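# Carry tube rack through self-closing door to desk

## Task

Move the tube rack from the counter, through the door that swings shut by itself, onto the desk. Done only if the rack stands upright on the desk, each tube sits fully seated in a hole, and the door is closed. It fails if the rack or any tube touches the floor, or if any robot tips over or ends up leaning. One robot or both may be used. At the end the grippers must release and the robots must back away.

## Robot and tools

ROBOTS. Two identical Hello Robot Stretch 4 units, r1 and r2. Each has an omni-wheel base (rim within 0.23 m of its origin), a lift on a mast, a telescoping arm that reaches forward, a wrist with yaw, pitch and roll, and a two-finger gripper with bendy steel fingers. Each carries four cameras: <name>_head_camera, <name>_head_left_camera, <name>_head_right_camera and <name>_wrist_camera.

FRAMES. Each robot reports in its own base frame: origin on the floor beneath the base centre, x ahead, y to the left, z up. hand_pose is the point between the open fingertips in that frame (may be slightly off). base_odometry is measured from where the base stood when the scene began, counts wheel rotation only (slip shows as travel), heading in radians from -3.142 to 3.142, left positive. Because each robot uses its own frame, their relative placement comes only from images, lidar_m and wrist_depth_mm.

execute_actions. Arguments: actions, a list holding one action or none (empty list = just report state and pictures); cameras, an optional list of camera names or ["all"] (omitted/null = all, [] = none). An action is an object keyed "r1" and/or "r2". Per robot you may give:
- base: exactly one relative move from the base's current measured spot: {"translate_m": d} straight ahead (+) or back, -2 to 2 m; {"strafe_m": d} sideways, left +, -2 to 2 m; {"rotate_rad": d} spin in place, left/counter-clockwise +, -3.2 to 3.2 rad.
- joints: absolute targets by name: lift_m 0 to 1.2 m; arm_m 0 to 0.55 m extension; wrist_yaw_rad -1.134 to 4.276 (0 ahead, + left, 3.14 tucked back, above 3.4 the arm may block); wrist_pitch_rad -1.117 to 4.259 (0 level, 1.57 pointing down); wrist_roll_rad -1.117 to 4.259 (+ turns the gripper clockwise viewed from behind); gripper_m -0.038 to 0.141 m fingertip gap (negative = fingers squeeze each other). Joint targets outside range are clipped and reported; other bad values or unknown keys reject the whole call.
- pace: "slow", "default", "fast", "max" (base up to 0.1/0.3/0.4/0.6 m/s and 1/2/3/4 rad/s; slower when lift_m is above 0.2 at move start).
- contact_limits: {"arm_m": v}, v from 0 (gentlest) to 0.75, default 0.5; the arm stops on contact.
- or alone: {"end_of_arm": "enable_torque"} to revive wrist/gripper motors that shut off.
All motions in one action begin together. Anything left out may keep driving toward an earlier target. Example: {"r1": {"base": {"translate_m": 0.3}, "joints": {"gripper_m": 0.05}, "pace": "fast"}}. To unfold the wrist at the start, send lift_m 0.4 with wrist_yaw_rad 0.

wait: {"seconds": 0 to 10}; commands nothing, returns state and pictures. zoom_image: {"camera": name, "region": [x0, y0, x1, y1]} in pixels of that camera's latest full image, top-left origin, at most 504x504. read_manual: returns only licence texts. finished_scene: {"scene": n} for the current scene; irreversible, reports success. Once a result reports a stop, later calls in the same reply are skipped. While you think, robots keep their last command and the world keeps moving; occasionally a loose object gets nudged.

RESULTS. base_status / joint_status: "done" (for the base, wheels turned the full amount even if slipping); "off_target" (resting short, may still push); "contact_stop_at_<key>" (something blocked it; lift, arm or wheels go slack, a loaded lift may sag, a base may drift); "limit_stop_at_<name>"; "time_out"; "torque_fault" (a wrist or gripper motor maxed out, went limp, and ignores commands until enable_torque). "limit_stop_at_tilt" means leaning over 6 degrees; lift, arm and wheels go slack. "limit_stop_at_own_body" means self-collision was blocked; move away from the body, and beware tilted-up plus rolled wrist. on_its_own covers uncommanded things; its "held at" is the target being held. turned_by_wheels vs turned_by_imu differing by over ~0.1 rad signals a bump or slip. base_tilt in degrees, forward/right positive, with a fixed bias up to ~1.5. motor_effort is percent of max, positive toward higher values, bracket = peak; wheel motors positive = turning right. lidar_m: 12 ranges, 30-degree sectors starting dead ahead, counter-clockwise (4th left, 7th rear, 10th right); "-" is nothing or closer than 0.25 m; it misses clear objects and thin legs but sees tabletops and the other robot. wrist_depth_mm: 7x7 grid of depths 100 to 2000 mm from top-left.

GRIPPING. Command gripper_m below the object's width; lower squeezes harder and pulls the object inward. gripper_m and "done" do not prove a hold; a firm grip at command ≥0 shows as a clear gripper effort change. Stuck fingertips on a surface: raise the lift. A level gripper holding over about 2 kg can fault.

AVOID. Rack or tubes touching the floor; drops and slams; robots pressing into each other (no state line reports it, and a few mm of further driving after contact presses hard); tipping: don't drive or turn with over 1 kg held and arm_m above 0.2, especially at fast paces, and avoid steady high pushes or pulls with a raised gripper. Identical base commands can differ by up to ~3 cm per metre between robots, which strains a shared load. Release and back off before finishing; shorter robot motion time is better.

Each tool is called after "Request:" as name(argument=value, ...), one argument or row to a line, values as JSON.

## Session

Request:
execute_actions(
  actions=[],
  cameras=["r1_head_left_camera","r1_head_right_camera","r2_head_left_camera","r2_head_right_camera","r1_wrist_camera","r2_wrist_camera"],
)

Scene clock: 0.00 s.
r1.base_odometry: x=+0.000 y=+0.000 heading=+0.000 (m, m, rad; r1's odometry frame)
r1.turned_by_wheels: +0.000 (rad since the last result)
r1.turned_by_imu: +0.000 (rad since the last result)
r1.base_tilt: forward=-0.2 right=+0.6 (deg)
r1.lidar_m: 1.32 1.43 1.85 1.54 1.54 1.40 1.22 1.22 1.45 2.42 2.43 2.86
r1.base_status: not commanded
r1.joint_positions: lift_m=+0.155 arm_m=+0.000 wrist_yaw_rad=+3.055 wrist_pitch_rad=+0.001 wrist_roll_rad=-0.013 gripper_m=+0.057
r1.joint_status: not commanded
r1.motor_effort: lift_m=+21 arm_m=+0 wrist_yaw_rad=+4 wrist_pitch_rad=-10 wrist_roll_rad=+0 gripper_m=-5 wheel_0=+0 wheel_1=+0 wheel_2=+0 (%)
r1.hand_pose: x=-0.1085 y=+0.1121 z=+0.3326 quat_wxyz=(+0.043, -0.001, -0.007, +0.999) (m; r1's base frame)
r1.wrist_depth_mm: - 142 1336 1397 1499 1576 1537 / - 140 1281 1366 1537 1661 1537 / 110 144 246 1430 1537 1618 1537 / 143 163 1308 1397 1464 1661 1661 / 1205 1255 1308 1464 1464 1618 1499 / 1160 1160 200 1118 200 1060 1025 / 809 788 842 - 809 732 768
r2.base_odometry: x=+0.000 y=+0.000 heading=+0.000 (m, m, rad; r2's odometry frame)
r2.turned_by_wheels: +0.000 (rad since the last result)
r2.turned_by_imu: +0.000 (rad since the last result)
r2.base_tilt: forward=-0.2 right=+0.3 (deg)
r2.lidar_m: 2.18 1.14 1.16 1.42 1.67 1.69 2.20 1.32 2.82 2.56 2.28 2.33
r2.base_status: not commanded
r2.joint_positions: lift_m=+0.227 arm_m=-0.002 wrist_yaw_rad=+3.047 wrist_pitch_rad=+0.010 wrist_roll_rad=+0.006 gripper_m=+0.057
r2.joint_status: not commanded
r2.motor_effort: lift_m=+17 arm_m=-1 wrist_yaw_rad=-1 wrist_pitch_rad=-7 wrist_roll_rad=-1 gripper_m=-2 wheel_0=+0 wheel_1=+0 wheel_2=+1 (%)
r2.hand_pose: x=-0.1095 y=+0.1143 z=+0.4027 quat_wxyz=(+0.047, -0.005, +0.003, +0.999) (m; r2's base frame)
r2.wrist_depth_mm: 136 139 - - - 1618 1430 / 110 139 - - - 1661 1430 / 115 140 - - - 1618 1430 / 137 170 - - - 1618 1430 / - - - - - 1618 1430 / 1281 1499 195 1464 198 1430 1366 / 1025 946 991 110 991 917 976
pictures: r1_head_left_camera, r1_head_right_camera, r1_wrist_camera, r2_head_left_camera, r2_head_right_camera, r2_wrist_camera
Images, in order (width x height): r1_head_left_camera 420x672, r1_head_right_camera 420x672, r1_wrist_camera 616x392, r2_head_left_camera 420x672, r2_head_right_camera 420x672, r2_wrist_camera 616x392.

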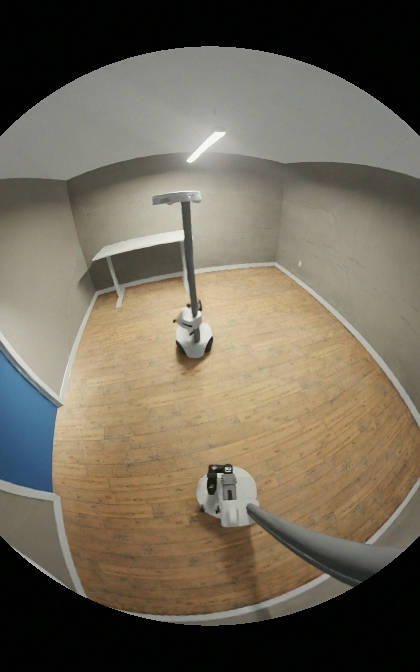

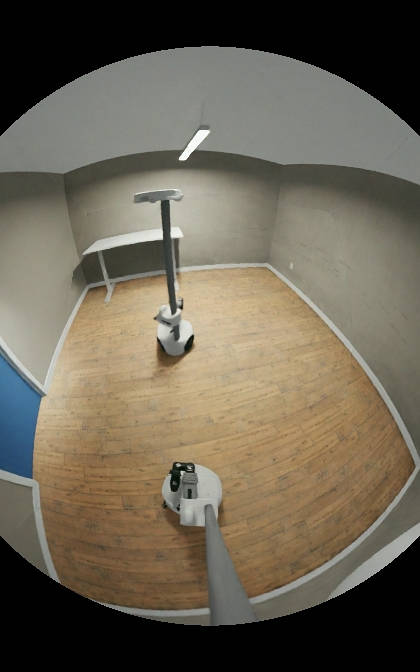

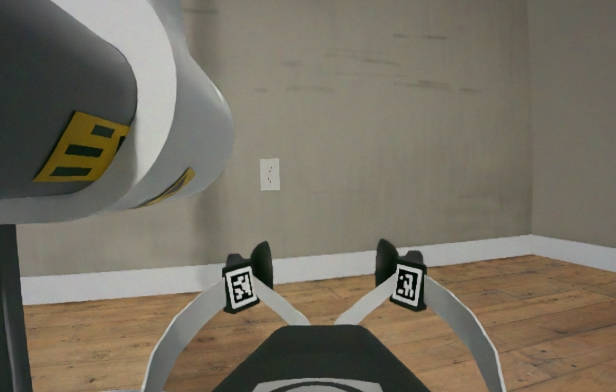

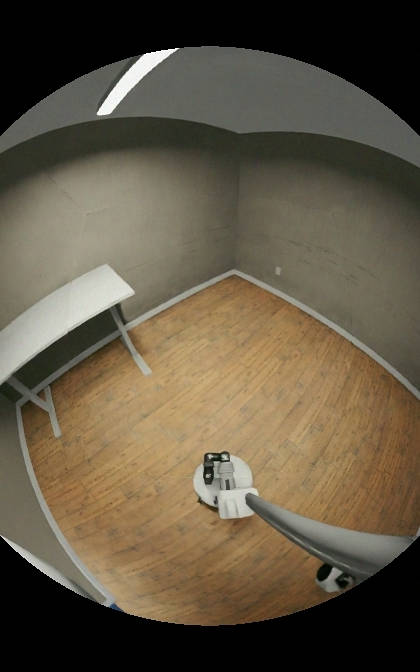

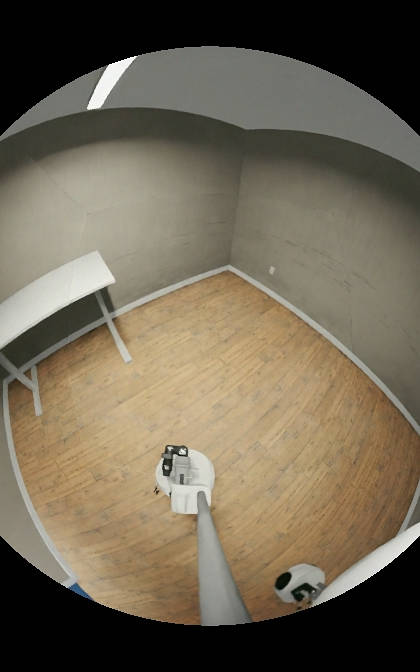

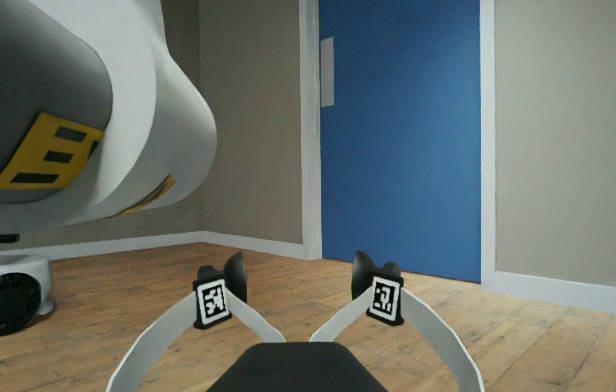

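Request:
execute_actions(
  actions=[
    {"r1":{"base":{"rotate_rad":1.83},"joints":{"lift_m":0.2,"wrist_yaw_rad":3.12}}},
  ],
  cameras=["r1_head_camera","r1_head_left_camera"],
)

Scene clock: 4.63 s.
r1.base_odometry: x=+0.000 y=+0.000 heading=+1.829 (m, m, rad; r1's odometry frame)
r1.turned_by_wheels: +1.829 (rad since the last result)
r1.turned_by_imu: +1.810 (rad since the last result)
r1.base_tilt: forward=-0.2 right=+0.6 (deg)
r1.lidar_m: 1.54 1.62 1.26 1.21 1.26 1.79 2.42 2.57 3.54 1.33 2.16 1.68
r1.base_status: done
r1.joint_positions: lift_m=+0.200 arm_m=+0.000 wrist_yaw_rad=+3.120 wrist_pitch_rad=+0.001 wrist_roll_rad=-0.013 gripper_m=+0.057
r1.joint_status: all done
r1.motor_effort: lift_m=+25(26) arm_m=+0(0) wrist_yaw_rad=+5(8) wrist_pitch_rad=-7(7) wrist_roll_rad=+1(1) gripper_m=-4(1) wheel_0=-2(7) wheel_1=-3(7) wheel_2=-2(7) (%)
r1.hand_pose: x=-0.1152 y=+0.0937 z=+0.3775 quat_wxyz=(+0.011, -0.001, -0.007, +1.000) (m; r1's base frame)
r1.wrist_depth_mm: - 140 - - - - 1708 / - 121 161 - - - 1708 / - 128 174 - - - 1756 / 144 144 - - - - 1756 / 1756 - - - 1921 - 1661 / 1078 1308 200 1281 200 1182 1160 / 236 878 931 - 904 820 854
r2.base_odometry: x=+0.000 y=+0.000 heading=+0.000 (m, m, rad; r2's odometry frame)
r2.turned_by_wheels: +0.000 (rad since the last result)
r2.turned_by_imu: +0.002 (rad since the last result)
r2.base_tilt: forward=-0.1 right=+0.3 (deg)
r2.lidar_m: 2.17 1.12 1.15 1.42 1.67 1.68 2.17 1.34 2.81 2.57 2.30 2.31
r2.base_status: not commanded
r2.joint_positions: lift_m=+0.227 arm_m=-0.002 wrist_yaw_rad=+3.047 wrist_pitch_rad=+0.010 wrist_roll_rad=+0.006 gripper_m=+0.057
r2.joint_status: not commanded
r2.motor_effort: lift_m=+17(17) arm_m=-1(1) wrist_yaw_rad=-1(1) wrist_pitch_rad=-7(8) wrist_roll_rad=+0(0) gripper_m=-1(2) wheel_0=+0(0) wheel_1=-1(0) wheel_2=+1(1) (%)
r2.hand_pose: x=-0.1095 y=+0.1143 z=+0.4027 quat_wxyz=(+0.047, -0.005, +0.003, +0.999) (m; r2's base frame)
r2.wrist_depth_mm: 136 139 - - - 1576 1430 / 110 139 - - - 1661 1397 / 115 140 - - - 1618 1397 / 137 170 - - - 1618 1430 / - - - - 1921 1661 1430 / 1281 1499 193 1464 197 1464 1397 / 1008 960 1025 110 976 917 976
pictures: r1_head_camera, r1_head_left_camera
Images, in order (width x height): r1_head_camera 420x560, r1_head_left_camera 420x672.

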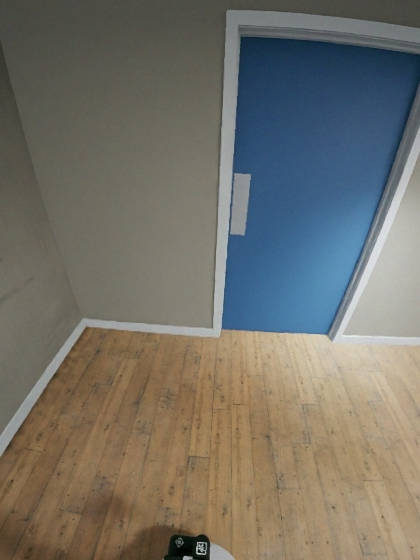

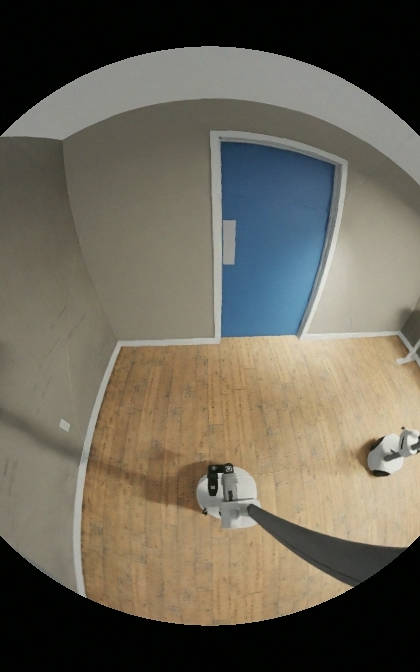

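Request:
execute_actions(
  actions=[
    {"r1":{"base":{"rotate_rad":-0.06}}},
  ],
  cameras=[],
)

Request:
execute_actions(
  actions=[
    {"r1":{"base":{"strafe_m":-0.33},"pace":"fast"}},
  ],
  cameras=[],
)

Request:
execute_actions(
  actions=[
    {"r1":{"base":{"translate_m":1.0},"pace":"fast"}},
  ],
  cameras=["r1_head_camera"],
)

Request:
execute_actions(
  actions=[
    {"r1":{"base":{"rotate_rad":3.17}}},
  ],
  cameras=["r1_head_left_camera","r1_head_right_camera","r2_head_left_camera"],
)

Scene clock: 8.77 s.
r1.base_odometry: x=+0.000 y=+0.000 heading=+1.770 (m, m, rad; r1's odometry frame)
r1.turned_by_wheels: -0.059 (rad since the last result)
r1.turned_by_imu: -0.060 (rad since the last result)
r1.base_tilt: forward=-0.1 right=+0.6 (deg)
r1.lidar_m: 1.54 1.60 1.28 1.21 1.25 1.67 2.44 2.54 3.35 1.32 2.29 1.72
r1.base_status: done
r1.joint_positions: lift_m=+0.200 arm_m=+0.000 wrist_yaw_rad=+3.120 wrist_pitch_rad=+0.001 wrist_roll_rad=-0.013 gripper_m=+0.057
r1.joint_status: not commanded
r1.motor_effort: lift_m=+25(25) arm_m=+0(0) wrist_yaw_rad=+4(3) wrist_pitch_rad=-8(7) wrist_roll_rad=+3(1) gripper_m=-3(4) wheel_0=+3(3) wheel_1=+4(6) wheel_2=+3(5) (%)
r1.hand_pose: x=-0.1152 y=+0.0937 z=+0.3775 quat_wxyz=(+0.011, -0.001, -0.007, +1.000) (m; r1's base frame)
r1.wrist_depth_mm: - 140 - - - - 1537 / - 121 161 - - - 1537 / - 128 174 - - - 1576 / 144 143 - - - - 1618 / 1756 - - - 1863 - 1499 / 1098 1308 200 1281 201 1182 1160 / 236 866 931 - 891 820 854
r2.base_odometry: x=+0.000 y=+0.000 heading=+0.000 (m, m, rad; r2's odometry frame)
r2.turned_by_wheels: +0.000 (rad since the last result)
r2.turned_by_imu: +0.001 (rad since the last result)
r2.base_tilt: forward=-0.3 right=+0.4 (deg)
r2.lidar_m: 2.17 1.12 1.16 1.44 1.66 1.68 2.18 1.34 2.82 2.55 2.31 2.31
r2.base_status: not commanded
r2.joint_positions: lift_m=+0.227 arm_m=-0.002 wrist_yaw_rad=+3.047 wrist_pitch_rad=+0.010 wrist_roll_rad=+0.006 gripper_m=+0.057
r2.joint_status: not commanded
r2.motor_effort: lift_m=+17(17) arm_m=-1(1) wrist_yaw_rad=-1(2) wrist_pitch_rad=-7(7) wrist_roll_rad=-1(1) gripper_m=-2(3) wheel_0=+0(0) wheel_1=-1(0) wheel_2=+0(1) (%)
r2.hand_pose: x=-0.1095 y=+0.1143 z=+0.4027 quat_wxyz=(+0.047, -0.005, +0.003, +0.999) (m; r2's base frame)
r2.wrist_depth_mm: 136 139 - - - 1661 1430 / 109 139 - - - 1618 1464 / 115 140 - - - 1618 1397 / 137 171 - - - 1661 1397 / - - - - 1983 1618 1397 / 1255 1464 194 1464 198 1464 1366 / 1008 946 976 110 1025 917 960
pictures: none
No camera images: the call's "cameras" was empty. Leave "cameras" out to get every camera's image.

Scene clock: 10.73 s.
r1.base_odometry: x=+0.324 y=+0.065 heading=+1.770 (m, m, rad; r1's odometry frame)
r1.turned_by_wheels: +0.000 (rad since the last result)
r1.turned_by_imu: -0.001 (rad since the last result)
r1.base_tilt: forward=-0.2 right=+0.7 (deg)
r1.lidar_m: 1.58 1.58 1.64 1.55 1.57 2.10 2.41 2.50 3.32 0.99 2.33 1.70
r1.base_status: done
r1.joint_positions: lift_m=+0.200 arm_m=+0.000 wrist_yaw_rad=+3.120 wrist_pitch_rad=+0.001 wrist_roll_rad=-0.013 gripper_m=+0.057
r1.joint_status: not commanded
r1.motor_effort: lift_m=+25(25) arm_m=+0(0) wrist_yaw_rad=+4(3) wrist_pitch_rad=-8(9) wrist_roll_rad=+0(0) gripper_m=-4(3) wheel_0=+0(11) wheel_1=+2(14) wheel_2=+0(1) (%)
r1.hand_pose: x=-0.1152 y=+0.0937 z=+0.3775 quat_wxyz=(+0.011, -0.001, -0.007, +1.000) (m; r1's base frame)
r1.wrist_depth_mm: - 140 - - - - - / - 121 161 - - - - / - 128 174 - - - - / 144 143 - - - - - / 1708 - - - 1863 - 1921 / 1078 1281 199 1255 200 1138 1138 / 236 878 931 - 917 820 866
r2.base_odometry: x=+0.000 y=+0.000 heading=+0.000 (m, m, rad; r2's odometry frame)
r2.turned_by_wheels: +0.000 (rad since the last result)
r2.turned_by_imu: +0.001 (rad since the last result)
r2.base_tilt: forward=-0.2 right=+0.4 (deg)
r2.lidar_m: 2.15 1.14 1.16 1.46 1.68 1.68 2.19 1.03 2.80 2.55 2.30 2.32
r2.base_status: not commanded
r2.joint_positions: lift_m=+0.227 arm_m=-0.002 wrist_yaw_rad=+3.047 wrist_pitch_rad=+0.010 wrist_roll_rad=+0.006 gripper_m=+0.057
r2.joint_status: not commanded
r2.motor_effort: lift_m=+17(17) arm_m=-1(1) wrist_yaw_rad=-1(2) wrist_pitch_rad=-7(8) wrist_roll_rad=+0(1) gripper_m=-4(2) wheel_0=+0(0) wheel_1=-1(1) wheel_2=+1(1) (%)
r2.hand_pose: x=-0.1095 y=+0.1143 z=+0.4027 quat_wxyz=(+0.047, -0.005, +0.003, +0.999) (m; r2's base frame)
r2.wrist_depth_mm: 136 139 - - - 1618 1397 / 109 139 - - - 1618 1397 / 115 140 - - - 1618 1430 / 137 170 - - - 1708 1430 / - - - - 1983 1661 1464 / 1008 1499 195 1430 198 1430 1397 / 960 946 1008 110 991 917 976
pictures: none
No camera images: the call's "cameras" was empty. Leave "cameras" out to get every camera's image.

Scene clock: 14.50 s.
r1.base_odometry: x=+0.125 y=+1.046 heading=+1.770 (m, m, rad; r1's odometry frame)
r1.turned_by_wheels: +0.000 (rad since the last result)
r1.turned_by_imu: -0.005 (rad since the last result)
r1.base_tilt: forward=-0.2 right=+0.6 (deg)
r1.lidar_m: 0.63 0.65 0.77 1.58 1.63 2.17 3.48 1.43 1.40 2.36 0.87 0.67
r1.base_status: done
r1.joint_positions: lift_m=+0.200 arm_m=+0.000 wrist_yaw_rad=+3.120 wrist_pitch_rad=+0.001 wrist_roll_rad=-0.013 gripper_m=+0.057
r1.joint_status: not commanded
r1.motor_effort: lift_m=+25(25) arm_m=+0(0) wrist_yaw_rad=+4(5) wrist_pitch_rad=-8(7) wrist_roll_rad=+0(0) gripper_m=-3(2) wheel_0=-1(6) wheel_1=-1(8) wheel_2=+1(11) (%)
r1.hand_pose: x=-0.1152 y=+0.0937 z=+0.3775 quat_wxyz=(+0.011, -0.001, -0.007, +1.000) (m; r1's base frame)
r1.wrist_depth_mm: - 139 - - - - - / - 121 161 - - - - / - 128 174 - - - - / 144 144 - - - - - / 1756 - - - 1921 - 1921 / 1098 1308 200 1255 200 1160 1160 / 236 878 946 - 917 831 854
r2.base_odometry: x=+0.000 y=+0.000 heading=+0.000 (m, m, rad; r2's odometry frame)
r2.turned_by_wheels: +0.000 (rad since the last result)
r2.turned_by_imu: +0.001 (rad since the last result)
r2.base_tilt: forward=-0.3 right=+0.4 (deg)
r2.lidar_m: 2.17 1.12 1.15 1.42 1.67 1.69 1.39 2.79 2.81 2.53 2.30 2.33
r2.base_status: not commanded
r2.joint_positions: lift_m=+0.227 arm_m=-0.002 wrist_yaw_rad=+3.047 wrist_pitch_rad=+0.010 wrist_roll_rad=+0.006 gripper_m=+0.057
r2.joint_status: not commanded
r2.motor_effort: lift_m=+17(17) arm_m=+0(1) wrist_yaw_rad=-3(3) wrist_pitch_rad=-7(7) wrist_roll_rad=+0(0) gripper_m=-3(4) wheel_0=+0(0) wheel_1=+0(1) wheel_2=+0(1) (%)
r2.hand_pose: x=-0.1095 y=+0.1143 z=+0.4027 quat_wxyz=(+0.047, -0.005, +0.003, +0.999) (m; r2's base frame)
r2.wrist_depth_mm: 136 139 - - - 1618 1430 / 109 140 - - - 1576 1430 / 114 140 - - - 1618 1430 / 137 171 - - - 1661 1430 / - - - 1708 - 1618 1499 / 1464 1499 195 1464 197 1430 1397 / 1008 960 1008 110 991 931 976
pictures: r1_head_camera
Images, in order (width x height): r1_head_camera 420x560.

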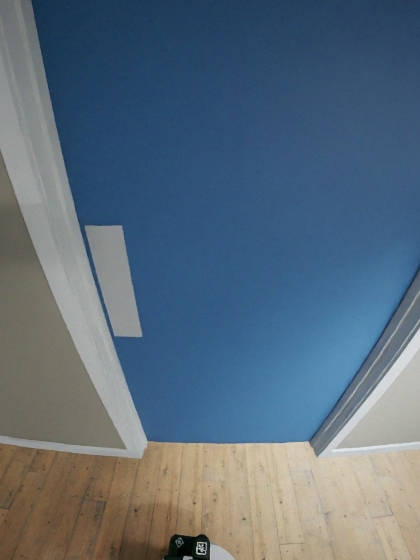

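Scene clock: 17.37 s.
r1.base_odometry: x=+0.125 y=+1.045 heading=-1.343 (m, m, rad; r1's odometry frame)
r1.turned_by_wheels: +3.170 (rad since the last result)
r1.turned_by_imu: +3.139 (rad since the last result)
r1.base_tilt: forward=-0.2 right=+0.6 (deg)
r1.lidar_m: 3.41 1.41 1.39 2.32 0.89 0.68 0.63 0.64 0.79 1.56 1.64 2.19
r1.base_status: done
r1.joint_positions: lift_m=+0.200 arm_m=+0.000 wrist_yaw_rad=+3.120 wrist_pitch_rad=+0.001 wrist_roll_rad=-0.013 gripper_m=+0.057
r1.joint_status: not commanded
r1.motor_effort: lift_m=+25(25) arm_m=+0(0) wrist_yaw_rad=+4(5) wrist_pitch_rad=-8(9) wrist_roll_rad=+0(0) gripper_m=-1(2) wheel_0=-1(8) wheel_1=-1(8) wheel_2=-1(9) (%)
r1.hand_pose: x=-0.1152 y=+0.0937 z=+0.3775 quat_wxyz=(+0.011, -0.001, -0.007, +1.000) (m; r1's base frame)
r1.wrist_depth_mm: - 139 750 759 750 759 768 / - 121 161 778 768 788 778 / - 128 175 778 778 778 778 / 144 143 768 778 788 788 788 / 683 788 778 788 788 788 788 / 683 788 200 798 200 809 809 / 236 788 798 - 809 798 809
r2.base_odometry: x=+0.000 y=+0.000 heading=+0.000 (m, m, rad; r2's odometry frame)
r2.turned_by_wheels: +0.000 (rad since the last result)
r2.turned_by_imu: +0.001 (rad since the last result)
r2.base_tilt: forward=-0.2 right=+0.3 (deg)
r2.lidar_m: 2.16 1.13 1.14 1.44 1.66 1.69 1.41 2.79 2.82 2.58 2.30 2.32
r2.base_status: not commanded
r2.joint_positions: lift_m=+0.227 arm_m=-0.002 wrist_yaw_rad=+3.047 wrist_pitch_rad=+0.010 wrist_roll_rad=+0.006 gripper_m=+0.057
r2.joint_status: not commanded
r2.motor_effort: lift_m=+17(17) arm_m=+0(0) wrist_yaw_rad=-3(0) wrist_pitch_rad=-7(7) wrist_roll_rad=-1(1) gripper_m=-9(1) wheel_0=+0(0) wheel_1=+0(0) wheel_2=+1(1) (%)
r2.hand_pose: x=-0.1095 y=+0.1143 z=+0.4027 quat_wxyz=(+0.047, -0.005, +0.003, +0.999) (m; r2's base frame)
r2.wrist_depth_mm: 136 139 - - - 1618 1430 / 110 139 - - - 1618 1430 / 115 140 - - - 1618 1430 / 137 170 - - - 1708 1430 / - - - 1808 1983 1708 1499 / 1430 1464 195 1464 197 1430 1397 / 1008 931 1025 110 1008 917 991
pictures: r1_head_left_camera, r1_head_right_camera, r2_head_left_camera
Images, in order (width x height): r1_head_left_camera 420x672, r1_head_right_camera 420x672, r2_head_left_camera 420x672.

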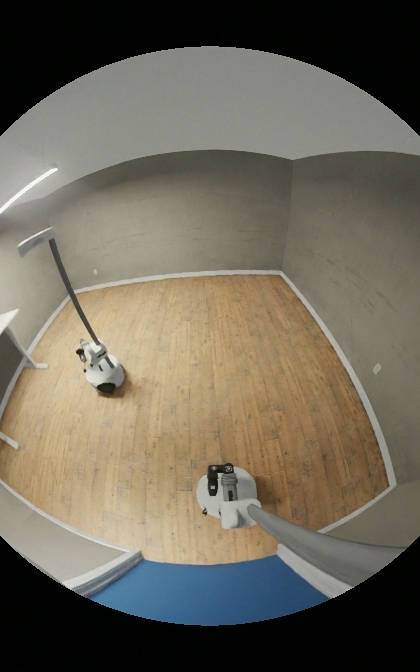

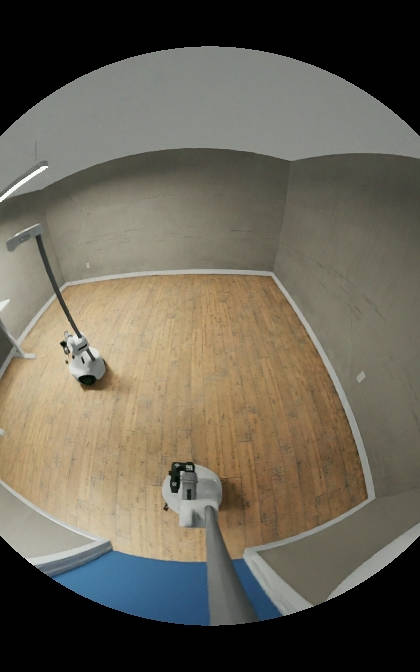

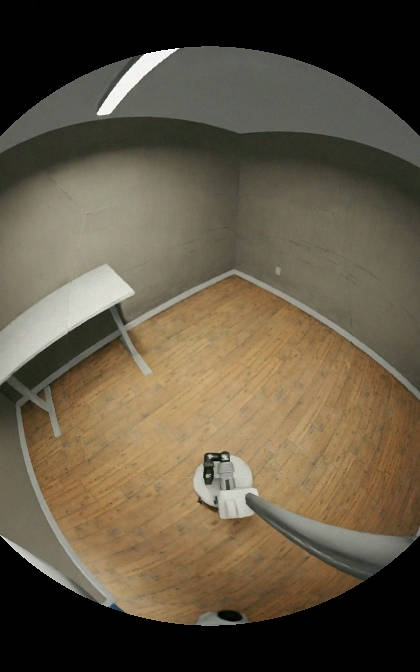

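Request:
execute_actions(
  actions=[
    {"r1":{"base":{"translate_m":-0.36}},"r2":{"base":{"rotate_rad":2.4},"joints":{"lift_m":0.2,"wrist_yaw_rad":3.14}}},
  ],
  cameras=["r2_head_camera","r2_head_left_camera"],
)

Request:
execute_actions(
  actions=[
    {"r1":{"base":{"translate_m":-0.85},"pace":"slow"}},
  ],
  cameras=["r1_head_left_camera","r1_head_right_camera"],
)

Scene clock: 22.17 s.
r1.base_odometry: x=+0.044 y=+1.396 heading=-1.344 (m, m, rad; r1's odometry frame)
r1.turned_by_wheels: +0.000 (rad since the last result)
r1.turned_by_imu: -0.001 (rad since the last result)
r1.base_tilt: forward=-0.2 right=+0.6 (deg)
r1.lidar_m: 3.77 1.65 1.71 0.95 0.43 0.29 0.27 0.29 0.39 0.79 1.66 2.21
r1.base_status: done
r1.joint_positions: lift_m=+0.200 arm_m=+0.000 wrist_yaw_rad=+3.120 wrist_pitch_rad=+0.001 wrist_roll_rad=-0.013 gripper_m=+0.057
r1.joint_status: not commanded
r1.motor_effort: lift_m=+25(25) arm_m=+0(0) wrist_yaw_rad=+5(3) wrist_pitch_rad=-9(8) wrist_roll_rad=+0(0) gripper_m=-4(3) wheel_0=-2(5) wheel_1=-3(6) wheel_2=-1(11) (%)
r1.hand_pose: x=-0.1152 y=+0.0937 z=+0.3775 quat_wxyz=(+0.011, -0.001, -0.007, +1.000) (m; r1's base frame)
r1.wrist_depth_mm: - 140 410 415 418 415 421 / - 121 162 415 415 421 421 / - 128 174 421 421 421 427 / 144 144 424 424 424 430 427 / 421 424 424 427 424 430 427 / 427 424 200 430 200 433 433 / 237 427 430 - 427 436 439
r2.base_odometry: x=+0.000 y=+0.000 heading=+2.399 (m, m, rad; r2's odometry frame)
r2.turned_by_wheels: +2.399 (rad since the last result)
r2.turned_by_imu: +2.459 (rad since the last result)
r2.base_tilt: forward=-0.3 right=+0.3 (deg)
r2.lidar_m: 1.66 1.65 2.81 2.77 2.91 2.35 2.30 2.47 1.15 1.15 1.30 1.67
r2.base_status: done
r2.joint_positions: lift_m=+0.200 arm_m=-0.002 wrist_yaw_rad=+3.140 wrist_pitch_rad=+0.010 wrist_roll_rad=+0.006 gripper_m=+0.057
r2.joint_status: all done
r2.motor_effort: lift_m=+14(15) arm_m=-1(1) wrist_yaw_rad=+0(3) wrist_pitch_rad=-8(7) wrist_roll_rad=+0(1) gripper_m=-2(4) wheel_0=-2(8) wheel_1=-3(8) wheel_2=-1(8) (%)
r2.hand_pose: x=-0.1189 y=+0.0880 z=+0.3757 quat_wxyz=(+0.001, -0.005, +0.003, +1.000) (m; r2's base frame)
r2.wrist_depth_mm: - 135 - - - - - / - 122 162 - - - - / - 127 171 - - - - / 137 138 - - - - - / 1921 - - - - - - / 1255 1430 194 1366 197 1336 1281 / 891 891 960 110 931 866 904
pictures: r2_head_camera, r2_head_left_camera
Images, in order (width x height): r2_head_camera 420x560, r2_head_left_camera 420x672.

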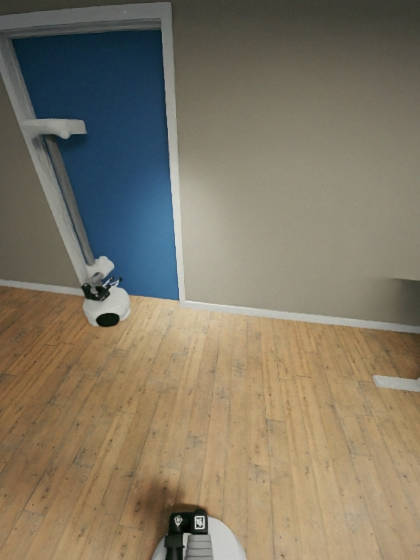

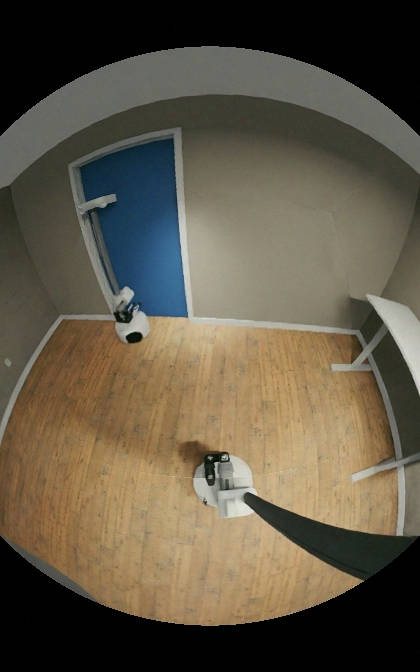

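action 0: r1: "base": translate_m = -0.85 would last too long for one action: at the pace "slow" translate_m can be at most 0.766 in either direction: name a faster pace, or command the rest in another action

Request:
execute_actions(
  actions=[
    {"r1":{"base":{"translate_m":-0.75},"pace":"slow"},"r2":{"base":{"rotate_rad":-0.12}}},
  ],
  cameras=["r1_head_left_camera","r1_head_right_camera","r2_head_camera"],
)

Scene clock: 31.97 s.
r1.base_odometry: x=-0.124 y=+2.126 heading=-1.345 (m, m, rad; r1's odometry frame)
r1.turned_by_wheels: -0.001 (rad since the last result)
r1.turned_by_imu: -0.182 (rad since the last result)
r1.base_tilt: forward=-0.2 right=+0.6 (deg)
r1.lidar_m: 3.83 2.19 0.43 0.25 0.25 0.25 0.25 0.40 1.92 1.72 0.67 0.55
r1.base_status: done
r1.joint_positions: lift_m=+0.200 arm_m=+0.000 wrist_yaw_rad=+3.120 wrist_pitch_rad=+0.001 wrist_roll_rad=-0.013 gripper_m=+0.057
r1.joint_status: not commanded
r1.motor_effort: lift_m=+24(25) arm_m=+0(0) wrist_yaw_rad=+4(3) wrist_pitch_rad=-7(7) wrist_roll_rad=+0(1) gripper_m=-5(1) wheel_0=-16(20) wheel_1=-11(33) wheel_2=+10(23) (%)
r1.hand_pose: x=-0.1152 y=+0.0936 z=+0.3776 quat_wxyz=(+0.011, -0.001, -0.007, +1.000) (m; r1's base frame)
r1.wrist_depth_mm: - 140 359 315 258 218 195 / - 121 161 319 263 220 196 / - 128 174 322 265 222 198 / 144 144 375 325 267 224 200 / 1756 - 427 322 254 226 201 / 1078 1160 200 314 202 216 202 / 236 878 452 - 258 217 202
r2.base_odometry: x=+0.000 y=+0.000 heading=+2.280 (m, m, rad; r2's odometry frame)
r2.turned_by_wheels: -0.120 (rad since the last result)
r2.turned_by_imu: -0.119 (rad since the last result)
r2.base_tilt: forward=-0.3 right=+0.4 (deg)
r2.lidar_m: 1.66 1.87 2.45 2.77 2.90 2.40 2.30 2.47 1.20 1.15 1.23 1.73
r2.base_status: done
r2.joint_positions: lift_m=+0.200 arm_m=-0.002 wrist_yaw_rad=+3.140 wrist_pitch_rad=+0.010 wrist_roll_rad=+0.006 gripper_m=+0.057
r2.joint_status: not commanded
r2.motor_effort: lift_m=+14(14) arm_m=-1(1) wrist_yaw_rad=-2(2) wrist_pitch_rad=-7(7) wrist_roll_rad=+0(0) gripper_m=-5(4) wheel_0=+2(7) wheel_1=+2(6) wheel_2=+1(9) (%)
r2.hand_pose: x=-0.1189 y=+0.0880 z=+0.3757 quat_wxyz=(+0.001, -0.005, +0.003, +1.000) (m; r2's base frame)
r2.wrist_depth_mm: - 135 - - - - - / - 122 161 - - - - / - 127 171 - - - - / 138 138 - - - - - / - - - - - - - / 1281 1397 195 1397 198 1336 1308 / 891 878 960 110 946 866 917
pictures: r1_head_left_camera, r1_head_right_camera, r2_head_camera
Images, in order (width x height): r1_head_left_camera 420x672, r1_head_right_camera 420x672, r2_head_camera 420x560.

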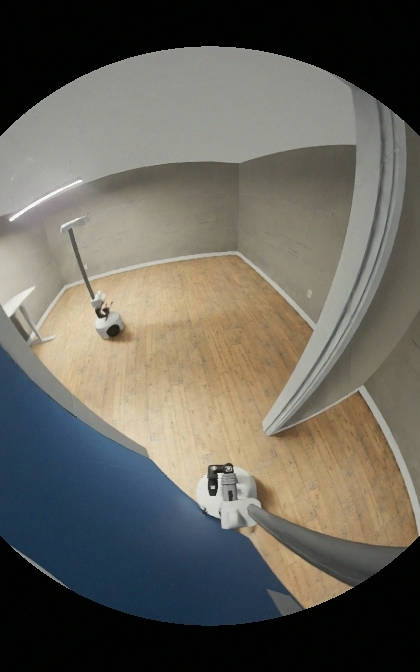

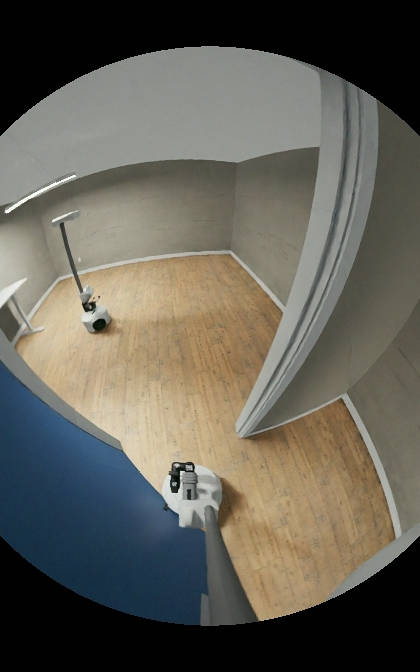

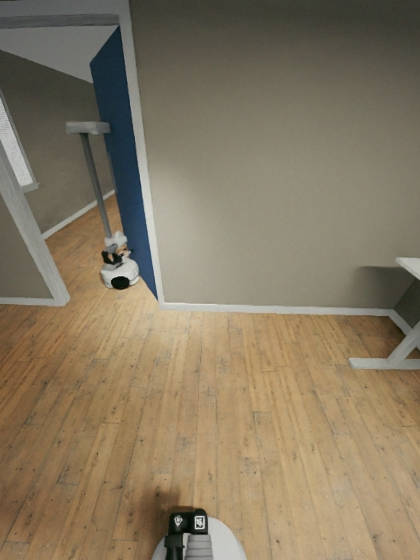

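Request:
execute_actions(
  actions=[
    {"r1":{"base":{"rotate_rad":0.19},"pace":"slow"}},
  ],
  cameras=[],
)

Request:
execute_actions(
  actions=[
    {"r1":{"base":{"translate_m":-0.25},"pace":"slow"}},
  ],
  cameras=[],
)

Request:
execute_actions(
  actions=[
    {"r1":{"base":{"strafe_m":0.25},"pace":"slow"}},
  ],
  cameras=["r1_head_left_camera","r1_head_right_camera"],
)

Scene clock: 35.03 s.
r1.base_odometry: x=-0.124 y=+2.126 heading=-1.156 (m, m, rad; r1's odometry frame)
r1.turned_by_wheels: +0.189 (rad since the last result)
r1.turned_by_imu: +0.186 (rad since the last result)
r1.base_tilt: forward=-0.1 right=+0.6 (deg)
r1.lidar_m: 4.46 2.19 0.32 0.25 - 0.25 0.27 2.53 1.74 1.50 0.57 0.62
r1.base_status: done
r1.joint_positions: lift_m=+0.200 arm_m=+0.000 wrist_yaw_rad=+3.120 wrist_pitch_rad=+0.001 wrist_roll_rad=-0.013 gripper_m=+0.057
r1.joint_status: not commanded
r1.motor_effort: lift_m=+24(24) arm_m=+0(0) wrist_yaw_rad=+3(4) wrist_pitch_rad=-7(8) wrist_roll_rad=+0(0) gripper_m=-5(5) wheel_0=-13(19) wheel_1=-7(16) wheel_2=+4(7) (%)
r1.hand_pose: x=-0.1152 y=+0.0936 z=+0.3776 quat_wxyz=(+0.011, -0.001, -0.007, +1.000) (m; r1's base frame)
r1.wrist_depth_mm: - 140 433 351 266 212 - / - 121 161 357 268 213 186 / - 128 174 362 271 216 187 / 144 143 449 364 274 218 190 / 1708 - 559 353 257 220 190 / 1060 1308 199 340 200 207 191 / 236 891 831 - 259 208 -
r2.base_odometry: x=+0.000 y=+0.000 heading=+2.280 (m, m, rad; r2's odometry frame)
r2.turned_by_wheels: +0.000 (rad since the last result)
r2.turned_by_imu: +0.001 (rad since the last result)
r2.base_tilt: forward=-0.4 right=+0.4 (deg)
r2.lidar_m: 1.67 1.85 2.45 2.79 2.91 2.39 2.31 2.44 1.21 1.16 1.22 1.72
r2.base_status: not commanded
r2.joint_positions: lift_m=+0.200 arm_m=-0.002 wrist_yaw_rad=+3.140 wrist_pitch_rad=+0.010 wrist_roll_rad=+0.006 gripper_m=+0.057
r2.joint_status: not commanded
r2.motor_effort: lift_m=+14(14) arm_m=-1(1) wrist_yaw_rad=+0(0) wrist_pitch_rad=-7(8) wrist_roll_rad=+0(0) gripper_m=-4(5) wheel_0=+2(2) wheel_1=+3(3) wheel_2=+1(0) (%)
r2.hand_pose: x=-0.1189 y=+0.0880 z=+0.3757 quat_wxyz=(+0.001, -0.005, +0.003, +1.000) (m; r2's base frame)
r2.wrist_depth_mm: - 135 - - - - - / - 122 162 - - - - / - 127 171 - - - - / 138 138 - - - - - / 1983 - - - - - - / 1255 1430 194 1366 198 1336 1308 / 891 891 960 110 946 878 917
pictures: none
No camera images: the call's "cameras" was empty. Leave "cameras" out to get every camera's image.

Scene clock: 38.80 s.
r1.base_odometry: x=-0.225 y=+2.354 heading=-1.157 (m, m, rad; r1's odometry frame)
r1.turned_by_wheels: -0.001 (rad since the last result)
r1.turned_by_imu: -0.001 (rad since the last result)
r1.base_tilt: forward=-0.1 right=+0.6 (deg)
r1.lidar_m: 4.72 0.64 0.26 0.25 - 0.25 4.15 2.53 1.78 1.70 0.85 0.74
r1.base_status: done
r1.joint_positions: lift_m=+0.200 arm_m=+0.000 wrist_yaw_rad=+3.120 wrist_pitch_rad=+0.001 wrist_roll_rad=-0.013 gripper_m=+0.057
r1.joint_status: not commanded
r1.motor_effort: lift_m=+24(24) arm_m=+0(0) wrist_yaw_rad=+3(2) wrist_pitch_rad=-7(9) wrist_roll_rad=+1(1) gripper_m=-4(4) wheel_0=-12(17) wheel_1=-1(11) wheel_2=+7(14) (%)
r1.hand_pose: x=-0.1152 y=+0.0936 z=+0.3776 quat_wxyz=(+0.011, -0.001, -0.007, +1.000) (m; r1's base frame)
r1.wrist_depth_mm: - 140 - 413 274 205 - / - 121 161 - 279 208 177 / - 128 175 - 286 211 178 / 144 144 - - 287 213 179 / 1808 - - 410 264 215 179 / 1078 1281 200 389 200 200 182 / 236 891 931 - 266 200 -
r2.base_odometry: x=+0.000 y=+0.000 heading=+2.280 (m, m, rad; r2's odometry frame)
r2.turned_by_wheels: +0.000 (rad since the last result)
r2.turned_by_imu: +0.001 (rad since the last result)
r2.base_tilt: forward=-0.3 right=+0.4 (deg)
r2.lidar_m: 1.67 1.85 2.45 2.77 2.90 2.39 2.30 2.43 1.20 1.14 1.22 1.75
r2.base_status: not commanded
r2.joint_positions: lift_m=+0.200 arm_m=-0.002 wrist_yaw_rad=+3.140 wrist_pitch_rad=+0.010 wrist_roll_rad=+0.006 gripper_m=+0.057
r2.joint_status: not commanded
r2.motor_effort: lift_m=+14(14) arm_m=-1(1) wrist_yaw_rad=+0(1) wrist_pitch_rad=-7(7) wrist_roll_rad=+0(1) gripper_m=-3(5) wheel_0=+2(2) wheel_1=+3(2) wheel_2=+1(1) (%)
r2.hand_pose: x=-0.1189 y=+0.0880 z=+0.3757 quat_wxyz=(+0.001, -0.005, +0.003, +1.000) (m; r2's base frame)
r2.wrist_depth_mm: - 135 - - - - - / - 122 161 - - - - / - 127 171 - - - - / 137 137 - - - - - / 1983 - - - - - - / 1281 1397 195 1366 197 1336 1308 / 891 891 946 110 931 854 917
pictures: none
No camera images: the call's "cameras" was empty. Leave "cameras" out to get every camera's image.

Scene clock: 42.43 s.
r1.base_odometry: x=+0.004 y=+2.455 heading=-1.156 (m, m, rad; r1's odometry frame)
r1.turned_by_wheels: +0.001 (rad since the last result)
r1.turned_by_imu: +0.000 (rad since the last result)
r1.base_tilt: forward=-0.2 right=+0.6 (deg)
r1.lidar_m: 4.71 0.32 0.25 - 0.25 0.25 4.14 2.88 2.05 1.95 0.92 0.98
r1.base_status: done
r1.joint_positions: lift_m=+0.200 arm_m=+0.000 wrist_yaw_rad=+3.120 wrist_pitch_rad=+0.001 wrist_roll_rad=-0.013 gripper_m=+0.057
r1.joint_status: not commanded
r1.motor_effort: lift_m=+24(24) arm_m=+0(0) wrist_yaw_rad=+3(3) wrist_pitch_rad=-8(8) wrist_roll_rad=-1(0) gripper_m=-6(4) wheel_0=-6(15) wheel_1=+12(17) wheel_2=+2(3) (%)
r1.hand_pose: x=-0.1152 y=+0.0936 z=+0.3776 quat_wxyz=(+0.011, -0.001, -0.007, +1.000) (m; r1's base frame)
r1.wrist_depth_mm: - 139 - - 384 223 - / - 121 161 - 392 227 176 / - 128 174 - 399 230 178 / 144 144 - - 407 232 180 / 1756 - - - 340 233 181 / 1098 1308 200 1229 200 208 182 / 236 878 946 - 340 207 -
r2.base_odometry: x=+0.000 y=+0.000 heading=+2.280 (m, m, rad; r2's odometry frame)
r2.turned_by_wheels: +0.000 (rad since the last result)
r2.turned_by_imu: +0.001 (rad since the last result)
r2.base_tilt: forward=-0.1 right=+0.3 (deg)
r2.lidar_m: 1.66 1.86 2.46 2.76 2.90 2.37 2.30 2.45 1.19 1.15 1.23 1.72
r2.base_status: not commanded
r2.joint_positions: lift_m=+0.200 arm_m=-0.002 wrist_yaw_rad=+3.140 wrist_pitch_rad=+0.010 wrist_roll_rad=+0.006 gripper_m=+0.057
r2.joint_status: not commanded
r2.motor_effort: lift_m=+14(14) arm_m=+0(1) wrist_yaw_rad=-2(1) wrist_pitch_rad=-7(7) wrist_roll_rad=-1(0) gripper_m=-3(3) wheel_0=+2(2) wheel_1=+3(3) wheel_2=+1(1) (%)
r2.hand_pose: x=-0.1189 y=+0.0880 z=+0.3757 quat_wxyz=(+0.001, -0.005, +0.003, +1.000) (m; r2's base frame)
r2.wrist_depth_mm: - 135 - - - - - / - 122 162 - - - - / - 127 171 - - - - / 138 137 - - - - - / 1983 - - - - - - / 1281 1366 194 1366 197 1336 1336 / 891 904 946 110 931 866 904
pictures: r1_head_left_camera, r1_head_right_camera
Images, in order (width x height): r1_head_left_camera 420x672, r1_head_right_camera 420x672.

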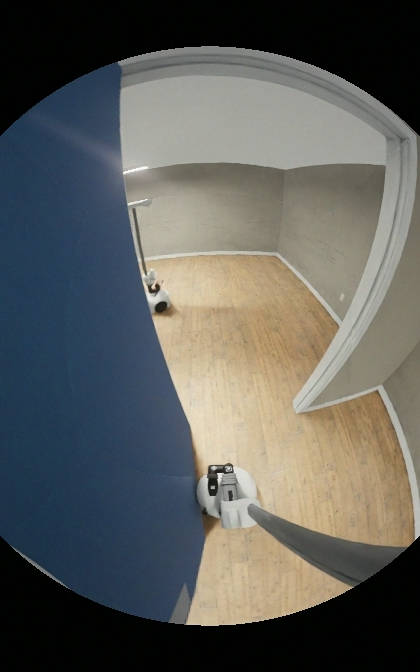

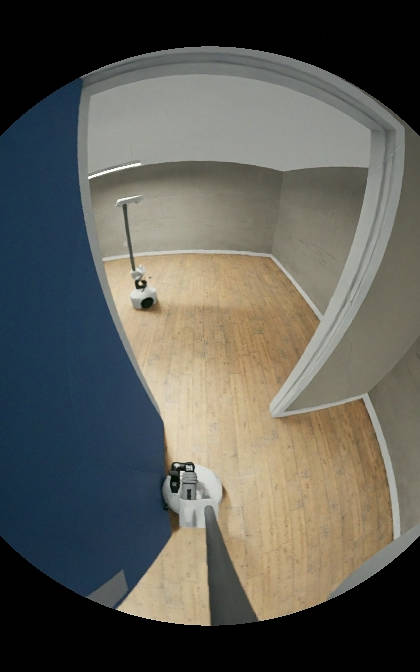

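Request:
execute_actions(
  actions=[
    {"r1":{"base":{"translate_m":-0.18},"pace":"slow"},"r2":{"base":{"strafe_m":0.9},"pace":"fast"}},
  ],
  cameras=[],
)

Request:
execute_actions(
  actions=[
    {"r1":{"base":{"strafe_m":0.2},"pace":"slow"},"r2":{"base":{"translate_m":1.0},"pace":"fast"}},
  ],
  cameras=["r1_head_left_camera","r2_head_camera","r2_head_left_camera"],
)

Scene clock: 47.73 s.
r1.base_odometry: x=-0.069 y=+2.619 heading=-1.156 (m, m, rad; r1's odometry frame)
r1.turned_by_wheels: +0.000 (rad since the last result)
r1.turned_by_imu: -0.002 (rad since the last result)
r1.base_tilt: forward=-0.2 right=+0.6 (deg)
r1.lidar_m: 2.39 0.31 0.25 - 0.25 0.27 3.94 2.90 2.04 1.96 1.11 1.04
r1.base_status: done
r1.joint_positions: lift_m=+0.200 arm_m=+0.000 wrist_yaw_rad=+3.120 wrist_pitch_rad=+0.001 wrist_roll_rad=-0.013 gripper_m=+0.057
r1.joint_status: not commanded
r1.motor_effort: lift_m=+24(24) arm_m=+0(0) wrist_yaw_rad=+5(3) wrist_pitch_rad=-8(8) wrist_roll_rad=+0(0) gripper_m=-3(6) wheel_0=-7(12) wheel_1=+1(9) wheel_2=+3(10) (%)
r1.hand_pose: x=-0.1152 y=+0.0936 z=+0.3776 quat_wxyz=(+0.011, -0.001, -0.007, +1.000) (m; r1's base frame)
r1.wrist_depth_mm: - 140 - - - 226 - / - 121 161 - - 230 177 / - 128 173 - - 235 179 / 144 143 - - - 236 181 / 1756 - - - 349 237 182 / 1060 1281 199 1255 200 210 182 / 236 878 946 - 353 208 -
r2.base_odometry: x=-0.683 y=-0.586 heading=+2.280 (m, m, rad; r2's odometry frame)
r2.turned_by_wheels: +0.000 (rad since the last result)
r2.turned_by_imu: +0.002 (rad since the last result)
r2.base_tilt: forward=-0.1 right=+0.3 (deg)
r2.lidar_m: 1.75 1.79 1.93 1.88 1.97 2.34 2.28 2.42 2.95 2.05 2.17 1.73
r2.base_status: done
r2.joint_positions: lift_m=+0.200 arm_m=-0.002 wrist_yaw_rad=+3.140 wrist_pitch_rad=+0.010 wrist_roll_rad=+0.006 gripper_m=+0.057
r2.joint_status: not commanded
r2.motor_effort: lift_m=+14(14) arm_m=-1(1) wrist_yaw_rad=+0(0) wrist_pitch_rad=-7(8) wrist_roll_rad=-1(0) gripper_m=-5(4) wheel_0=-1(14) wheel_1=+0(12) wheel_2=+0(1) (%)
r2.hand_pose: x=-0.1189 y=+0.0880 z=+0.3757 quat_wxyz=(+0.001, -0.005, +0.003, +1.000) (m; r2's base frame)
r2.wrist_depth_mm: - 135 - - - - - / - 122 161 - - - - / - 127 171 - - - - / 138 138 - - - - - / 1863 - - - - - - / 1308 1430 194 1366 197 1366 1308 / 891 891 946 110 917 866 904
pictures: none
No camera images: the call's "cameras" was empty. Leave "cameras" out to get every camera's image.

Scene clock: 51.53 s.
r1.base_odometry: x=+0.080 y=+2.688 heading=-1.143 (m, m, rad; r1's odometry frame)
r1.turned_by_wheels: +0.013 (rad since the last result)
r1.turned_by_imu: -0.006 (rad since the last result)
r1.base_tilt: forward=-0.2 right=+0.6 (deg)
r1.lidar_m: 0.58 0.25 0.25 - 0.25 0.36 3.97 3.11 2.24 2.12 1.14 1.19
r1.base_status: strafe_m contact_stop (by the wheels' count: +0.164 of +0.200)
r1.joint_positions: lift_m=+0.200 arm_m=+0.000 wrist_yaw_rad=+3.120 wrist_pitch_rad=+0.001 wrist_roll_rad=-0.013 gripper_m=+0.057
r1.joint_status: not commanded
r1.on_its_own: the wheels are slack since a contact_stop
r1.motor_effort: lift_m=+23(24) arm_m=+0(0) wrist_yaw_rad=+3(8) wrist_pitch_rad=-8(10) wrist_roll_rad=+0(0) gripper_m=-4(6) wheel_0=+0(32) wheel_1=+0(36) wheel_2=+0(7) (%)
r1.hand_pose: x=-0.1152 y=+0.0937 z=+0.3776 quat_wxyz=(+0.011, -0.001, -0.007, +1.000) (m; r1's base frame)
r1.wrist_depth_mm: - 140 - - - 294 - / - 121 161 - - 301 199 / - 128 174 - - 307 201 / 144 143 - - - 310 202 / 1708 - - - 1921 314 204 / 1060 1281 199 1229 201 258 202 / 236 878 946 - 917 257 -
r2.base_odometry: x=-1.334 y=+0.173 heading=+2.280 (m, m, rad; r2's odometry frame)
r2.turned_by_wheels: +0.000 (rad since the last result)
r2.turned_by_imu: -0.002 (rad since the last result)
r2.base_tilt: forward=-0.2 right=+0.3 (deg)
r2.lidar_m: 1.41 0.89 1.03 1.85 1.94 2.71 3.32 3.45 2.16 2.10 0.98 0.80
r2.base_status: done
r2.joint_positions: lift_m=+0.200 arm_m=-0.002 wrist_yaw_rad=+3.140 wrist_pitch_rad=+0.010 wrist_roll_rad=+0.006 gripper_m=+0.057
r2.joint_status: not commanded
r2.motor_effort: lift_m=+14(14) arm_m=-1(1) wrist_yaw_rad=-3(1) wrist_pitch_rad=-7(7) wrist_roll_rad=-1(0) gripper_m=-5(5) wheel_0=+1(5) wheel_1=+0(8) wheel_2=+0(15) (%)
r2.hand_pose: x=-0.1189 y=+0.0880 z=+0.3757 quat_wxyz=(+0.001, -0.005, +0.003, +1.000) (m; r2's base frame)
r2.wrist_depth_mm: - 135 - - - - - / - 122 162 - - - - / - 127 171 - - - - / 137 138 - - - - - / 1983 - - - - - - / 1281 1397 195 1397 198 1366 1336 / 878 891 946 110 931 866 931
pictures: r1_head_left_camera, r2_head_camera, r2_head_left_camera
Images, in order (width x height): r1_head_left_camera 420x672, r2_head_camera 420x560, r2_head_left_camera 420x672.

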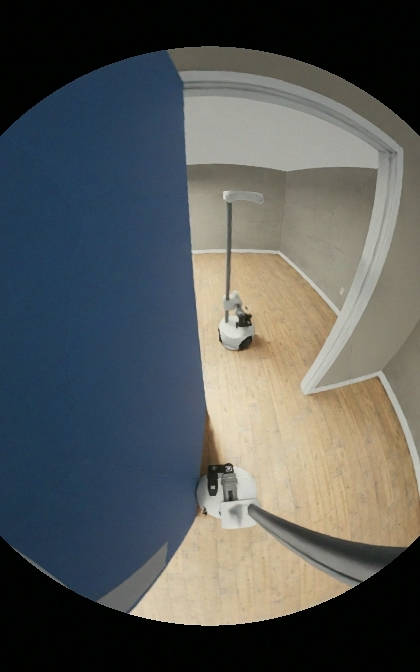

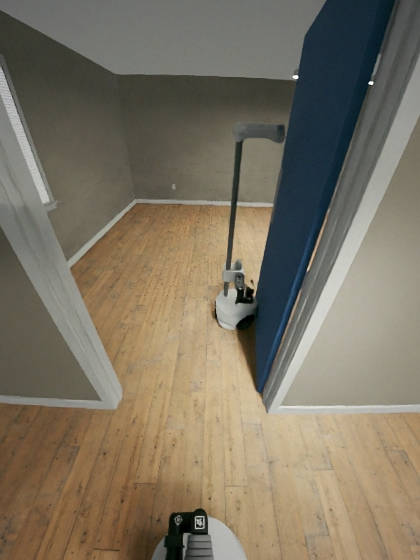

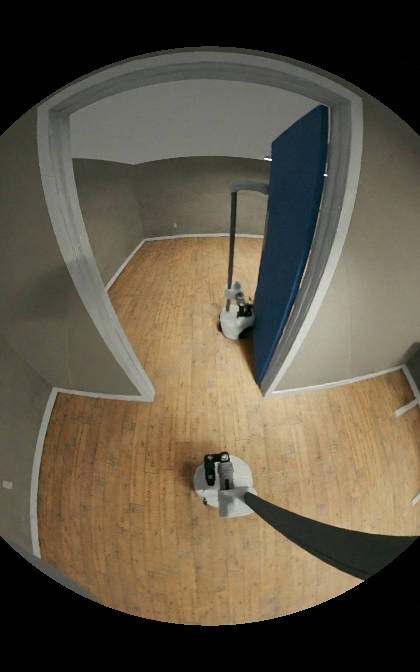

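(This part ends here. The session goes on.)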